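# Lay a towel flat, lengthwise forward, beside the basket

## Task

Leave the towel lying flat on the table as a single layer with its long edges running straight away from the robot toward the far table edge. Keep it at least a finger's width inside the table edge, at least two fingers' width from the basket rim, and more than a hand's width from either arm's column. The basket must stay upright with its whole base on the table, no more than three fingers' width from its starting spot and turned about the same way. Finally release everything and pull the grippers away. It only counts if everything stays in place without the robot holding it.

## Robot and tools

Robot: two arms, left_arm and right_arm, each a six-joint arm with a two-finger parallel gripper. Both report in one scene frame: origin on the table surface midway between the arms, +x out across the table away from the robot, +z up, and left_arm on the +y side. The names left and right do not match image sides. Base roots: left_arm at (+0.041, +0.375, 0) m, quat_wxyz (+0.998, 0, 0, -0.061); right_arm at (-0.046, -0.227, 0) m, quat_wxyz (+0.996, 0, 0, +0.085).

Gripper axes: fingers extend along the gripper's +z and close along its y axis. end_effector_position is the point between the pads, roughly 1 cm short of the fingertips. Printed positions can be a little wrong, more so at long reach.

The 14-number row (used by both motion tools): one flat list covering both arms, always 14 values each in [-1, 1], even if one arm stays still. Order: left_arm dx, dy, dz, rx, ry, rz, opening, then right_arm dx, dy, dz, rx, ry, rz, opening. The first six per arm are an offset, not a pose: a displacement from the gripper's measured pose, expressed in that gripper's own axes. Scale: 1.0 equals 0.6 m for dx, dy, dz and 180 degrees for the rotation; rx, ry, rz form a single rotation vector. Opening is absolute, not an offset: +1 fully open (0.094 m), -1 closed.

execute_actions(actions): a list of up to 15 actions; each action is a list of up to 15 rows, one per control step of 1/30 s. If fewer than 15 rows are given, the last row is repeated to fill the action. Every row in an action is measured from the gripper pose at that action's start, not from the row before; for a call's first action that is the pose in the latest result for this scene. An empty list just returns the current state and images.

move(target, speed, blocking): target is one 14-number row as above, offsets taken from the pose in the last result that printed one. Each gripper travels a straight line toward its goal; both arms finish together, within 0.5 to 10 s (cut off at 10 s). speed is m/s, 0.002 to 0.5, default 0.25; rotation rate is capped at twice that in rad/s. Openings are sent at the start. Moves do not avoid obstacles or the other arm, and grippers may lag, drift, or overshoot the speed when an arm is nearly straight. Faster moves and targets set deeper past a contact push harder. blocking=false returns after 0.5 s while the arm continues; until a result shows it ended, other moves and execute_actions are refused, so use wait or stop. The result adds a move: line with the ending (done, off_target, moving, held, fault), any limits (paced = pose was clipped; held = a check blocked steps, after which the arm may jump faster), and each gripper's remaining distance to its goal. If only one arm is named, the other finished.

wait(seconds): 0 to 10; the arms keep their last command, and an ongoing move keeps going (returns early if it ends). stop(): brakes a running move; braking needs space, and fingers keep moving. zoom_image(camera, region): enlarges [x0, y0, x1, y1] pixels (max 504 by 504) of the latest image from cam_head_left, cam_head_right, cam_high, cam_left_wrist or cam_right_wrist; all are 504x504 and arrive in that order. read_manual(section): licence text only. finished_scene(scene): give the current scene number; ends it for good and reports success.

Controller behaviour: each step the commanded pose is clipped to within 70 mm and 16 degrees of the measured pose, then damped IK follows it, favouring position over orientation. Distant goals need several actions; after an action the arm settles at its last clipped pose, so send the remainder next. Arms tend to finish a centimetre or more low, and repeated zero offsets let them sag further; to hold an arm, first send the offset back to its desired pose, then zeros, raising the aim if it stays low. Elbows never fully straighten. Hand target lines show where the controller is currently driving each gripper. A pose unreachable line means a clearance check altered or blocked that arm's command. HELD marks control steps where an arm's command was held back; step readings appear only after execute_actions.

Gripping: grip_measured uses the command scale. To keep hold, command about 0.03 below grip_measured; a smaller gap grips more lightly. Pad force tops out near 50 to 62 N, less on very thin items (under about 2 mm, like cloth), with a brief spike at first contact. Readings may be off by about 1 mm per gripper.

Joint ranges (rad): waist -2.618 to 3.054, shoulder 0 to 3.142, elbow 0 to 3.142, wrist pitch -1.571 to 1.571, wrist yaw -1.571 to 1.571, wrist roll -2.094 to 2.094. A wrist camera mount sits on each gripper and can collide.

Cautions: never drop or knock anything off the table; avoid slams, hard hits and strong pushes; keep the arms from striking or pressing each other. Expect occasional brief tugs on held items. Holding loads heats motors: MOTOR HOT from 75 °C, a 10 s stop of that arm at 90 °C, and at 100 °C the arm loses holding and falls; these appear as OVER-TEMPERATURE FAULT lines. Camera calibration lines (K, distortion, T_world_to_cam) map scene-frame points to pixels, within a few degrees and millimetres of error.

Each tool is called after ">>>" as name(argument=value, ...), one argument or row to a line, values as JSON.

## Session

>>> execute_actions(
  actions=[],
)

>>> zoom_image(
  camera="cam_head_left",
  region=[100,160,420,340],
)

Scene clock: 0.00 s.
left_arm: end_effector_position=(+0.5235, +0.3534, +0.1812) grip_measured=+1.000 end_effector_quat_wxyz=(+0.615, -0.497, +0.589, -0.165) | right_arm: end_effector_position=(-0.1072, +0.2344, +0.2752) grip_measured=+1.000 end_effector_quat_wxyz=(-0.547, +0.744, -0.183, -0.337)
Joint positions: left_arm=[-0.167  1.74   0.879  0.61  -0.711 -1.128  0.094] | right_arm=[ 1.422  1.42   0.937  0.3   -0.284 -0.829  0.094]
Joint velocities: left_arm=[-0.007 -0.012 -0.002  0.007  0.007  0.022  0.   ] | right_arm=[-0.017  0.007 -0.002 -0.051  0.007 -0.066  0.   ]
Motor temperatures (°C, as the motors report them): left_arm=[27 27 28 29 28 26] | right_arm=[25 28 27 27 25 26]
Hand target (left_arm): +0.523, +0.354, +0.184; +0.616, -0.496, +0.589, -0.163
Hand target (right_arm): -0.108, +0.234, +0.285; -0.554, +0.736, -0.181, -0.343
camera_calibration (this result's frames):
cam_left_wrist: T_world_to_cam=[[0.329957, -0.415603, 0.847587, -0.187153], [-0.439379, -0.862298, -0.251771, 0.59948], [0.835509, -0.289338, -0.467128, -0.15138], [0, 0, 0, 1]] pos_world=[0.45163, 0.395349, 0.238846]
cam_right_wrist: T_world_to_cam=[[0.59196, 0.332266, 0.734291, -0.214292], [0.797118, -0.375997, -0.472472, 0.355027], [0.119105, 0.865001, -0.48743, 0.0365087], [0, 0, 0, 1]] pos_world=[-0.160494, 0.173111, 0.342888]

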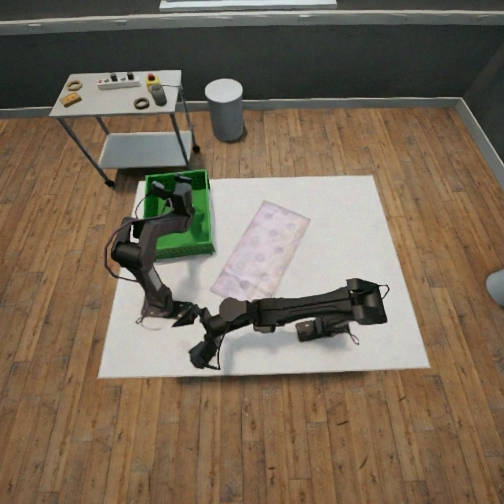

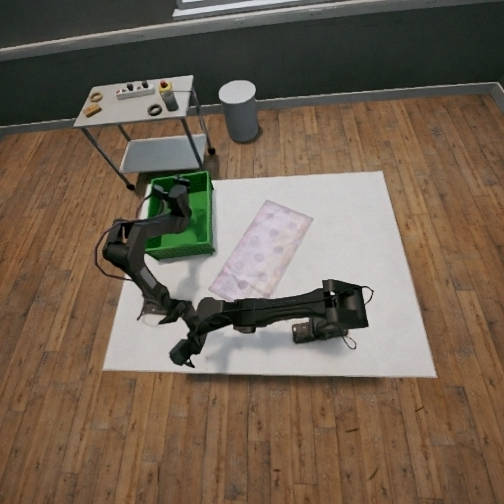

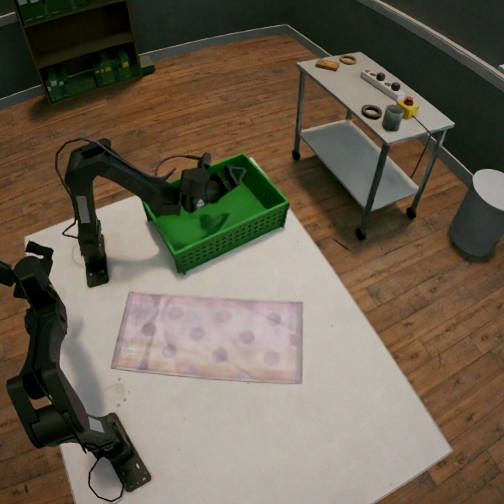

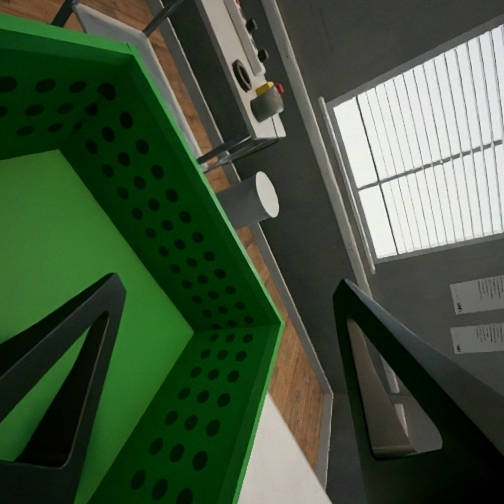

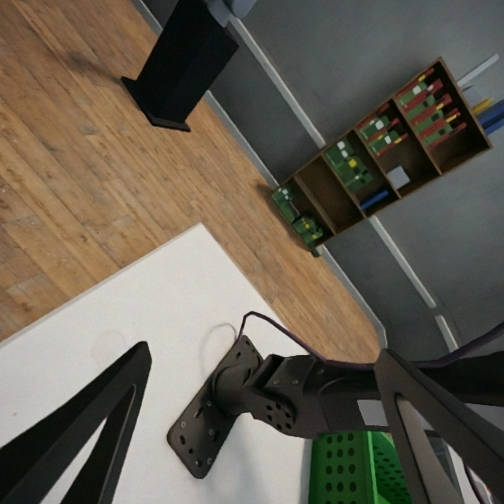

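Region (100, 160, 420, 340) of cam_head_left's 504x504 image, scaled by 1.575, with more detail than that image has; it fills the top 284 rows of this view, and the rest is white.

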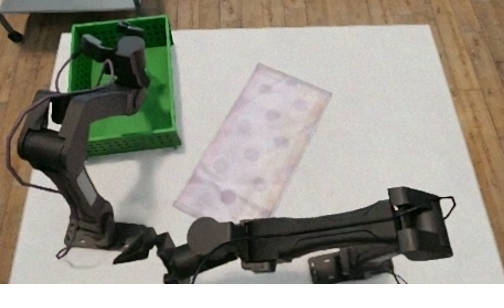

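>>> move(
  target=[0,0,0,0,0,0,1,0.84,-0.175,-0.768,0.385,0.357,0.455,-1],
  speed=0.3,
)

>>> move(
  target=[0,0,0,0,0,0,1,0.05,0,0.065,0,0,0,-1],
  speed=0.06,
)

Scene clock: 4.50 s.
left_arm: end_effector_position=(+0.5235, +0.3534, +0.1812) grip_measured=+1.000 end_effector_quat_wxyz=(+0.615, -0.497, +0.589, -0.165) | right_arm: end_effector_position=(+0.4495, -0.1208, +0.0721) grip_measured=-0.985 end_effector_quat_wxyz=(+0.338, -0.133, +0.931, +0.036)
Joint positions: left_arm=[-0.167  1.74   0.879  0.61  -0.711 -1.128  0.094] | right_arm=[ 0.027  1.947  1.294 -0.225 -0.032 -0.074  0.001]
Joint velocities: left_arm=[-0.007  0.007 -0.022  0.066  0.007  0.037  0.   ] | right_arm=[ 0.002 -0.002 -0.032  0.007 -0.051  0.037 -0.001]
Motor temperatures (°C, as the motors report them): left_arm=[27 28 28 29 28 26] | right_arm=[25 28 28 28 25 26]
Hand target (left_arm): +0.524, +0.353, +0.181; +0.615, -0.497, +0.589, -0.165
Hand target (right_arm): +0.458, -0.124, +0.083; +0.351, -0.124, +0.928, +0.034
Off the commanded pose (left_arm): 0.000 m, 0 deg.
Off the commanded pose (right_arm): 0.009 m, 2 deg.
move: done
camera_calibration (this result's frames):
cam_left_wrist: T_world_to_cam=[[0.329957, -0.415603, 0.847587, -0.187153], [-0.439379, -0.862298, -0.251771, 0.59948], [0.835509, -0.289338, -0.467128, -0.15138], [0, 0, 0, 1]] pos_world=[0.45163, 0.395349, 0.238846]
cam_right_wrist: T_world_to_cam=[[0.322701, -0.944552, 0.0607043, -0.261298], [-0.931728, -0.328298, -0.155255, 0.441709], [0.166575, -0.00645891, -0.986008, 0.0877769], [0, 0, 0, 1]] pos_world=[0.481252, -0.10123, 0.170988]

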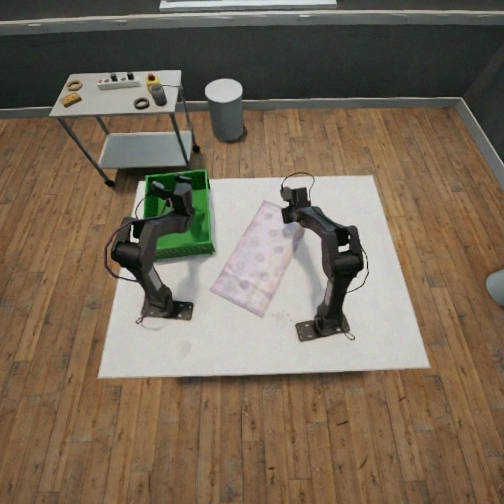

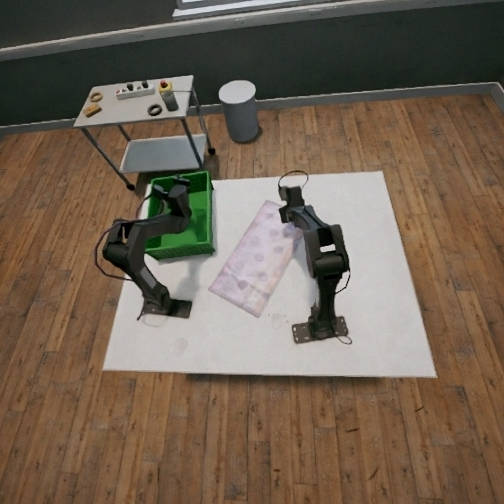

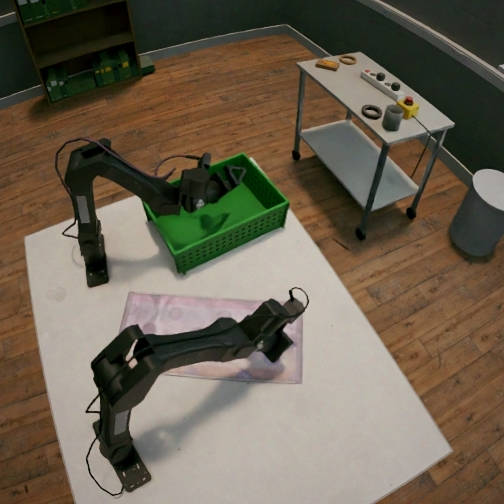

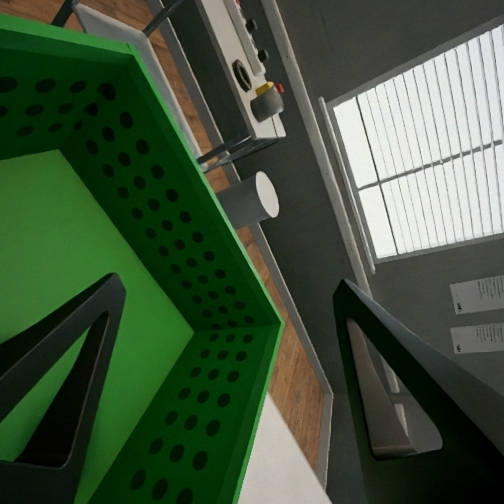

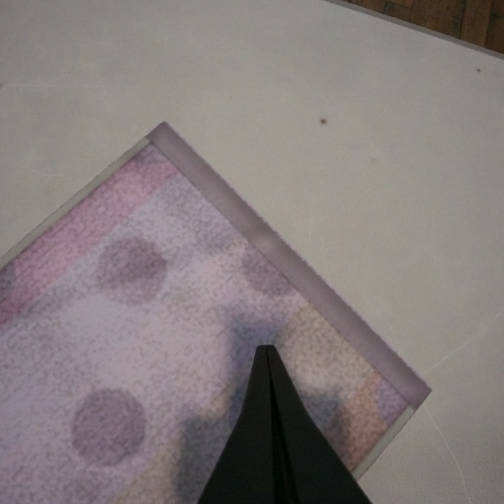

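Scene clock: 5.70 s.
left_arm: end_effector_position=(+0.5235, +0.3534, +0.1812) grip_measured=+1.000 end_effector_quat_wxyz=(+0.615, -0.497, +0.589, -0.165) | right_arm: end_effector_position=(+0.4517, -0.1203, +0.0274) grip_measured=-0.985 end_effector_quat_wxyz=(+0.338, -0.133, +0.931, +0.036)
Joint positions: left_arm=[-0.167  1.74   0.879  0.61  -0.711 -1.128  0.094] | right_arm=[ 0.027  2.035  1.225 -0.068 -0.032 -0.074  0.001]
Joint velocities: left_arm=[-0.002 -0.002 -0.007 -0.037  0.022 -0.051  0.   ] | right_arm=[ 0.012 -0.022 -0.032 -0.007  0.022 -0.051 -0.001]
Motor temperatures (°C, as the motors report them): left_arm=[27 28 28 30 28 26] | right_arm=[25 29 28 28 25 26]
Hand target (left_arm): +0.524, +0.353, +0.181; +0.615, -0.497, +0.589, -0.165
Hand target (right_arm): +0.451, -0.122, +0.023; +0.338, -0.133, +0.931, +0.036
Off the commanded pose (left_arm): 0.000 m, 0 deg.
Off the commanded pose (right_arm): 0.005 m, 0 deg.
move: done
camera_calibration (this result's frames):
cam_left_wrist: T_world_to_cam=[[0.329957, -0.415603, 0.847587, -0.187153], [-0.439379, -0.862298, -0.251771, 0.59948], [0.835509, -0.289338, -0.467128, -0.15138], [0, 0, 0, 1]] pos_world=[0.45163, 0.395349, 0.238846]
cam_right_wrist: T_world_to_cam=[[0.322769, -0.944539, 0.0605547, -0.258911], [-0.931901, -0.328333, -0.154135, 0.437062], [0.165469, -0.00668083, -0.986192, 0.0438369], [0, 0, 0, 1]] pos_world=[0.483614, -0.100757, 0.126277]

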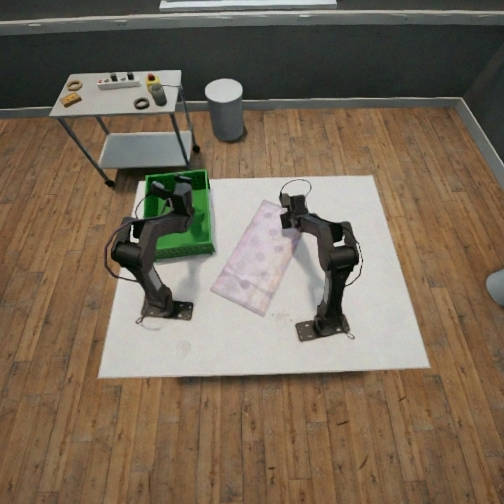

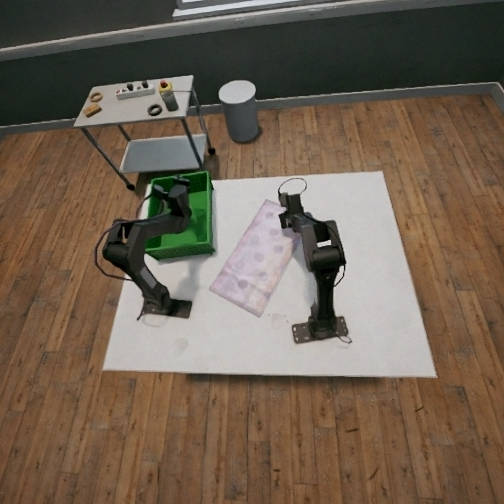

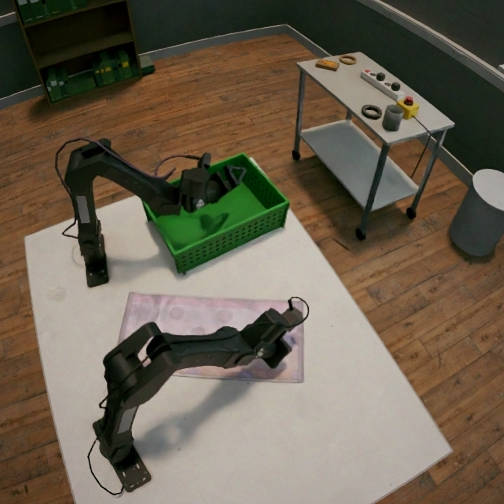

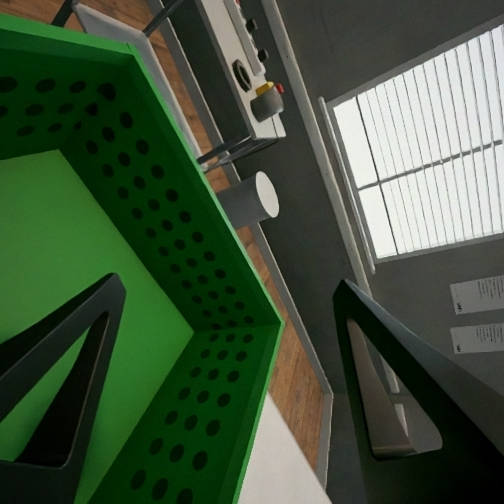

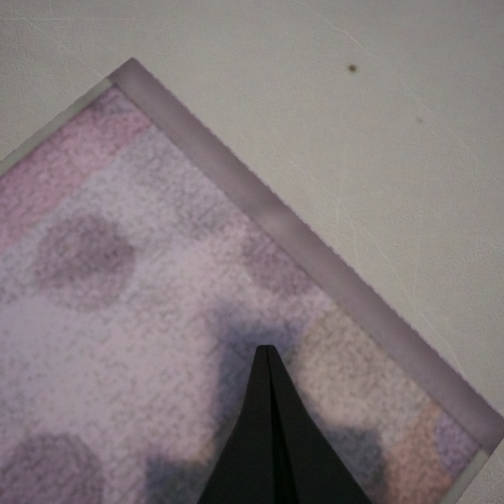

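>>> move(
  target=[0,0,0,0,0,0,1,-0.075,-0.157,0.11,0,0,0,-1],
  speed=0.07,
)

>>> move(
  target=[0,0,0,0,0,0,1,-0.075,0.28,0.085,0,0,0,-1],
  speed=0.08,
)

Scene clock: 7.93 s.
left_arm: end_effector_position=(+0.5235, +0.3534, +0.1812) grip_measured=+1.000 end_effector_quat_wxyz=(+0.615, -0.497, +0.589, -0.165) | right_arm: end_effector_position=(+0.5605, -0.1839, +0.0284) grip_measured=-0.985 end_effector_quat_wxyz=(+0.376, -0.137, +0.916, +0.034)
Joint positions: left_arm=[-0.167  1.74   0.879  0.61  -0.711 -1.128  0.094] | right_arm=[-0.145  2.35   1.703 -0.161 -0.148 -0.212  0.001]
Joint velocities: left_arm=[ 0.002  0.007 -0.032 -0.037  0.051  0.037  0.   ] | right_arm=[ 0.002  0.012  0.002 -0.066  0.022 -0.037  0.   ]
Motor temperatures (°C, as the motors report them): left_arm=[27 28 28 30 28 26] | right_arm=[25 29 28 28 25 26]
Hand target (left_arm): +0.524, +0.353, +0.181; +0.615, -0.497, +0.589, -0.165
Hand target (right_arm): +0.550, -0.193, +0.007; +0.340, -0.134, +0.930, +0.034
Off the commanded pose (left_arm): 0.000 m, 0 deg.
Off the commanded pose (right_arm): 0.024 m, 5 deg.
move: off_target (right_arm)
camera_calibration (this result's frames):
cam_left_wrist: T_world_to_cam=[[0.329957, -0.415603, 0.847587, -0.187153], [-0.439379, -0.862298, -0.251771, 0.59948], [0.835509, -0.289338, -0.467128, -0.15138], [0, 0, 0, 1]] pos_world=[0.45163, 0.395349, 0.238846]
cam_right_wrist: T_world_to_cam=[[0.324529, -0.942226, 0.0830125, -0.355355], [-0.91332, -0.334977, -0.231595, 0.508224], [0.246022, -0.000657715, -0.969264, -0.0180874], [0, 0, 0, 1]] pos_world=[0.583944, -0.164593, 0.129669]

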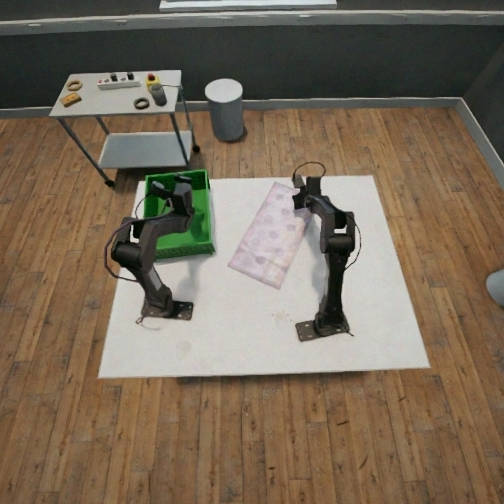

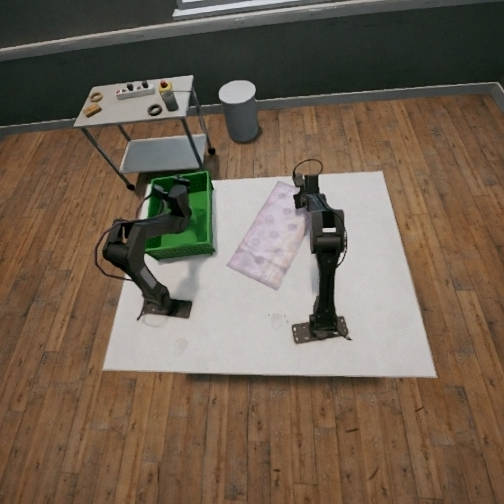

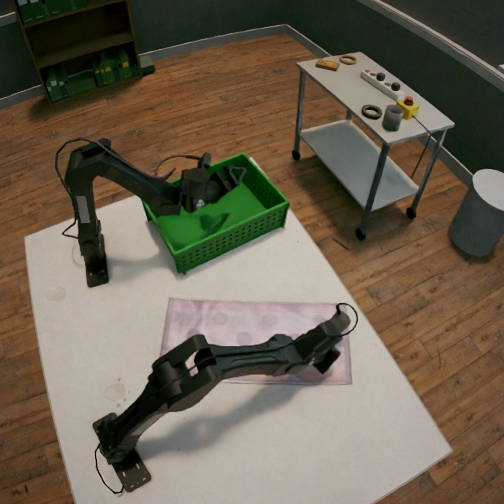

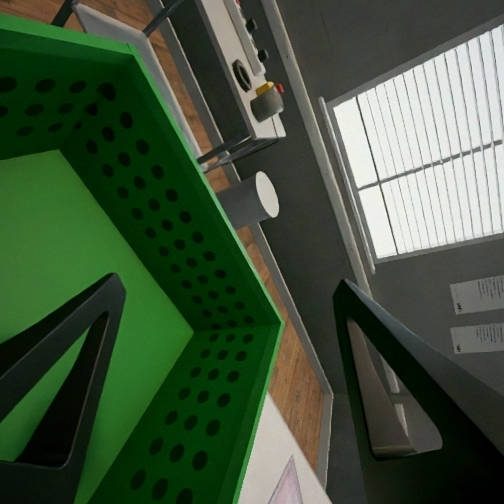

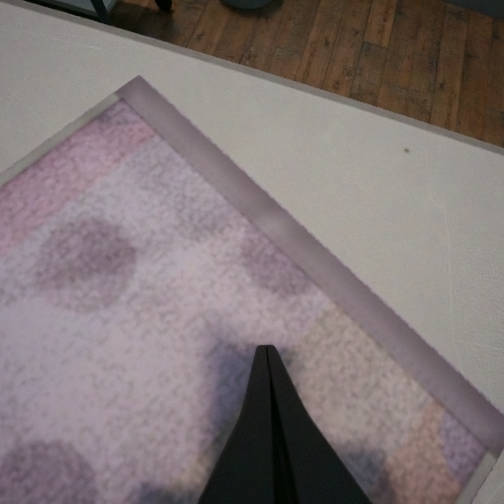

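Scene clock: 10.53 s.
left_arm: end_effector_position=(+0.5235, +0.3534, +0.1812) grip_measured=+1.000 end_effector_quat_wxyz=(+0.615, -0.497, +0.589, -0.165) | right_arm: end_effector_position=(+0.5883, -0.0062, +0.0308) grip_measured=-0.985 end_effector_quat_wxyz=(+0.402, -0.134, +0.905, +0.040)
Joint positions: left_arm=[-0.167  1.74   0.879  0.61  -0.711 -1.128  0.094] | right_arm=[ 0.184  2.583  2.103 -0.262  0.08   0.026  0.001]
Joint velocities: left_arm=[-0.002  0.002 -0.007 -0.066 -0.037 -0.022  0.   ] | right_arm=[-0.002 -0.002  0.002 -0.022  0.022  0.007  0.001]
Motor temperatures (°C, as the motors report them): left_arm=[27 28 29 30 28 26] | right_arm=[25 30 28 28 25 26]
Hand target (left_arm): +0.524, +0.353, +0.181; +0.615, -0.497, +0.589, -0.165
Hand target (right_arm): +0.579, -0.003, +0.015; +0.375, -0.136, +0.916, +0.038
Off the commanded pose (left_arm): 0.000 m, 0 deg.
Off the commanded pose (right_arm): 0.017 m, 3 deg.
move: off_target (right_arm)
camera_calibration (this result's frames):
cam_left_wrist: T_world_to_cam=[[0.329957, -0.415603, 0.847587, -0.187153], [-0.439379, -0.862298, -0.251771, 0.59948], [0.835509, -0.289338, -0.467128, -0.15138], [0, 0, 0, 1]] pos_world=[0.45163, 0.395349, 0.238846]
cam_right_wrist: T_world_to_cam=[[0.319322, -0.944296, 0.0796158, -0.193952], [-0.899616, -0.328474, -0.287742, 0.587503], [0.297865, 0.0202587, -0.954393, -0.0533237], [0, 0, 0, 1]] pos_world=[0.606343, 0.0109119, 0.133599]

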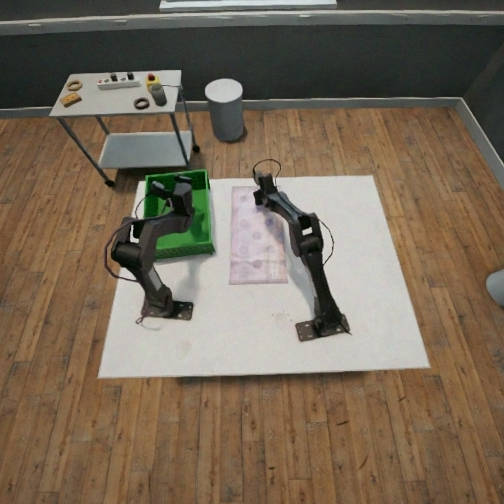

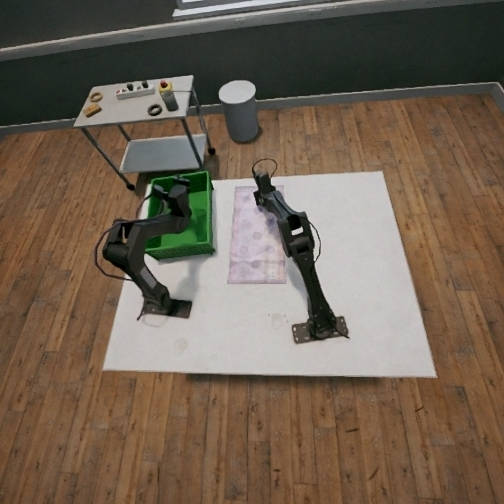

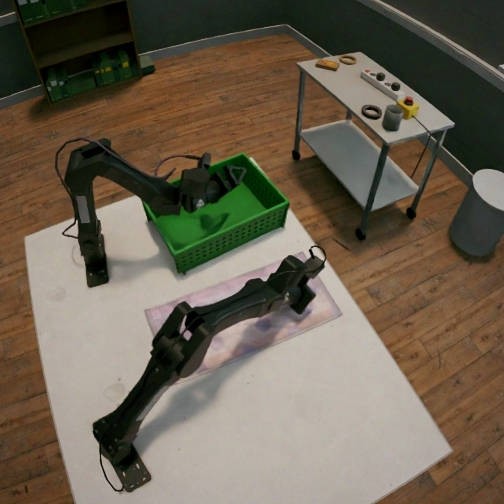

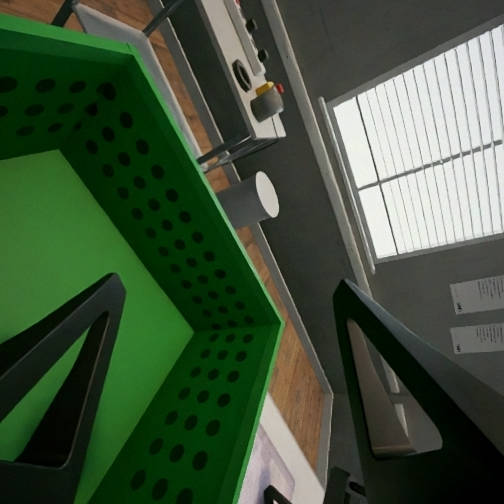

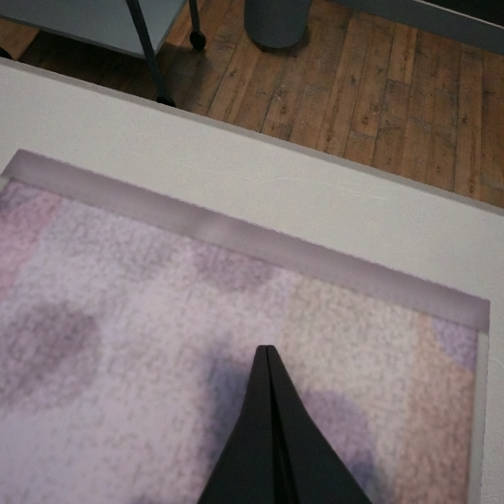

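>>> move(
  target=[-0.06,-0.09,-0.03,0,0,0,1,-0.07,0,-0.1,0,0,0,-1],
  speed=0.12,
)

>>> move(
  target=[-0.06,-0.09,-0.2,0,0,0,1,0.2,-0.3,-0.45,0,0,0,-1],
)

>>> finished_scene(
  scene=2,
)

Scene clock: 11.90 s.
left_arm: end_effector_position=(+0.5199, +0.3522, +0.2350) grip_measured=+1.000 end_effector_quat_wxyz=(+0.612, -0.496, +0.594, -0.163) | right_arm: end_effector_position=(+0.5698, -0.0130, +0.0809) grip_measured=-0.985 end_effector_quat_wxyz=(+0.383, -0.135, +0.913, +0.036)
Joint positions: left_arm=[-0.172  1.618  0.998  0.356 -0.713 -1.13   0.094] | right_arm=[ 0.184  2.464  2.111 -0.431  0.08   0.027  0.001]
Joint velocities: left_arm=[-0.002 -0.012 -0.022 -0.051  0.007  0.095  0.   ] | right_arm=[ 0.007 -0.012  0.007  0.051 -0.007  0.022  0.   ]
Motor temperatures (°C, as the motors report them): left_arm=[27 29 29 30 28 26] | right_arm=[25 30 28 29 25 26]
Hand target (left_arm): +0.518, +0.351, +0.248; +0.616, -0.496, +0.589, -0.166
Hand target (right_arm): +0.573, -0.007, +0.103; +0.402, -0.134, +0.905, +0.040
Off the commanded pose (left_arm): 0.014 m, 1 deg.
Off the commanded pose (right_arm): 0.022 m, 2 deg.
move: off_target (left_arm, right_arm)
camera_calibration (this result's frames):
cam_left_wrist: T_world_to_cam=[[0.338977, -0.419225, 0.842226, -0.234247], [-0.445555, -0.860003, -0.248747, 0.612138], [0.828598, -0.290938, -0.478309, -0.116814], [0, 0, 0, 1]] pos_world=[0.448938, 0.394253, 0.293683]
cam_right_wrist: T_world_to_cam=[[0.321705, -0.94346, 0.0799258, -0.199871], [-0.910372, -0.331412, -0.247768, 0.585796], [0.260247, 0.00694591, -0.965517, 0.0222436], [0, 0, 0, 1]] pos_world=[0.591802, 0.00541526, 0.182593]

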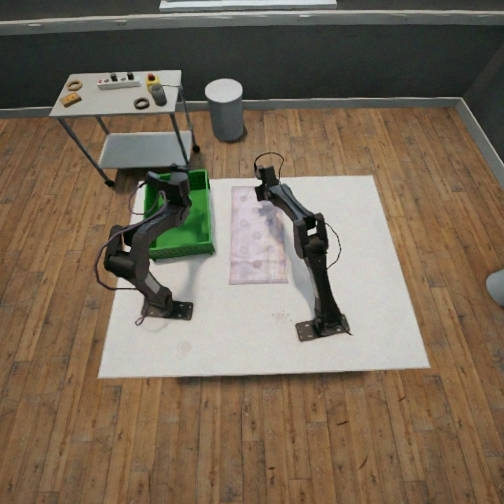

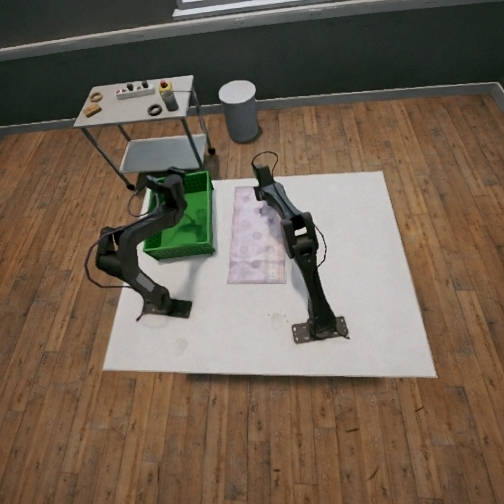

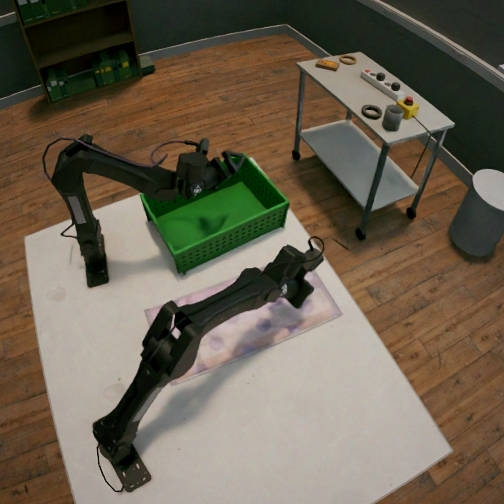

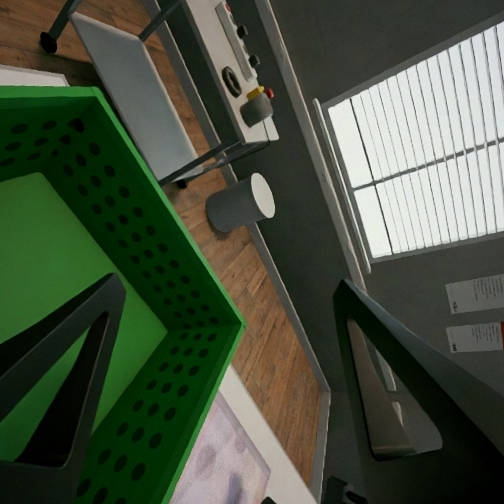

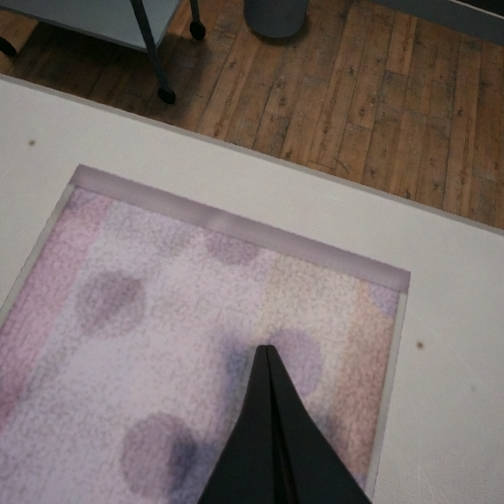

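Scene clock: 13.97 s.
left_arm: end_effector_position=(+0.4305, +0.3064, +0.3084) grip_measured=+1.000 end_effector_quat_wxyz=(+0.609, -0.493, +0.601, -0.160) | right_arm: end_effector_position=(+0.3559, -0.2588, +0.1984) grip_measured=-0.985 end_effector_quat_wxyz=(+0.381, -0.134, +0.915, +0.024)
Joint positions: left_arm=[-0.429  1.314  1.061 -0.113 -0.951 -1.247  0.094] | right_arm=[-0.378  1.439  1.184 -0.577 -0.288 -0.385  0.001]
Joint velocities: left_arm=[ 0.007 -0.007 -0.012 -0.081 -0.037  0.037  0.   ] | right_arm=[ 0.002  0.007 -0.002 -0.022 -0.066 -0.037 -0.   ]
Motor temperatures (°C, as the motors report them): left_arm=[27 29 29 30 28 26] | right_arm=[25 31 28 29 25 26]
Hand target (left_arm): +0.425, +0.308, +0.321; +0.612, -0.496, +0.594, -0.163
Hand target (right_arm): +0.354, -0.257, +0.201; +0.385, -0.138, +0.912, +0.029
Off the commanded pose (left_arm): 0.015 m, 1 deg.
Off the commanded pose (right_arm): 0.007 m, 1 deg.
move: off_target (left_arm)
camera_calibration (this result's frames):
cam_left_wrist: T_world_to_cam=[[0.347629, -0.425201, 0.835678, -0.284808], [-0.454555, -0.855951, -0.246429, 0.553026], [0.820082, -0.294196, -0.49083, -0.0123966], [0, 0, 0, 1]] pos_world=[0.360554, 0.348616, 0.368205]
cam_right_wrist: T_world_to_cam=[[0.3097, -0.945535, 0.100242, -0.372567], [-0.915128, -0.325029, -0.238532, 0.340255], [0.258122, -0.0178607, -0.965947, 0.187561], [0, 0, 0, 1]] pos_world=[0.378348, -0.238333, 0.299682]

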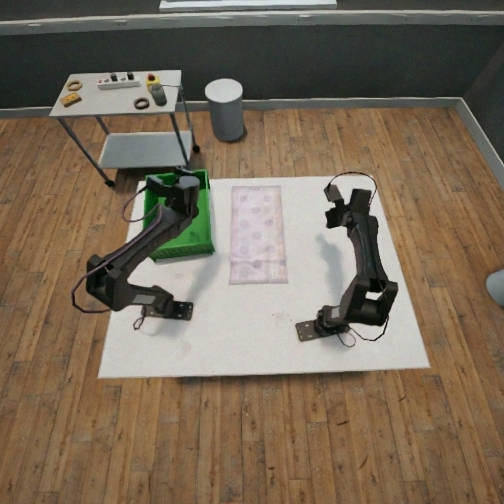

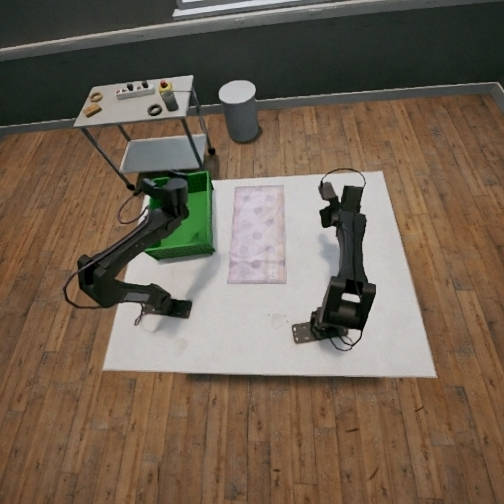

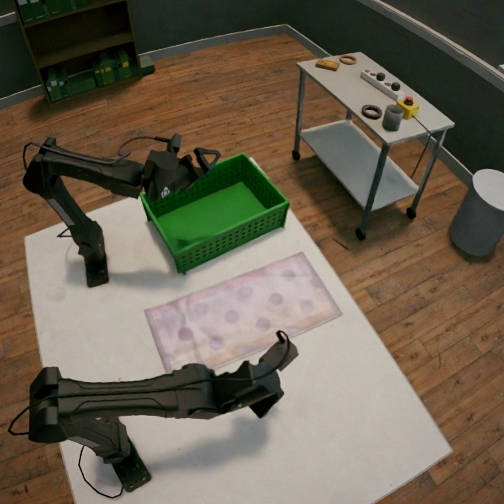

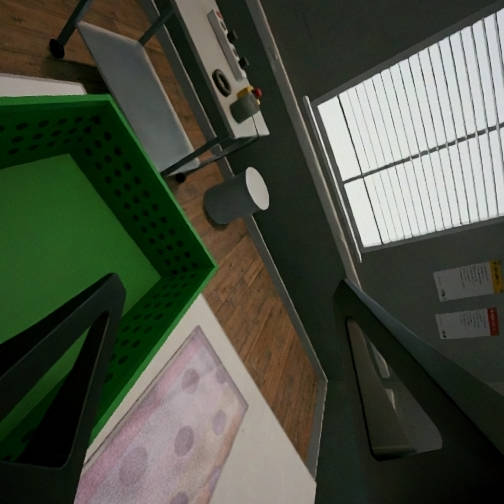

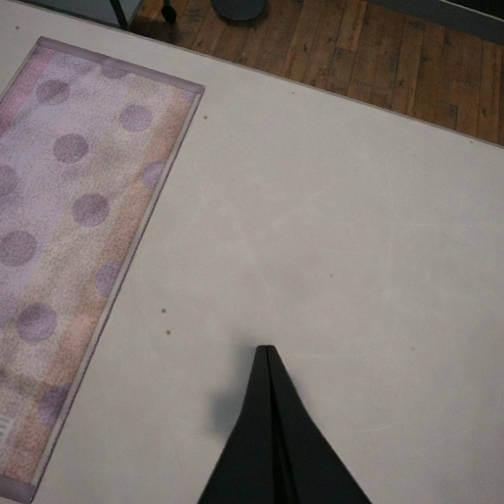

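The scene is finished: the task was done.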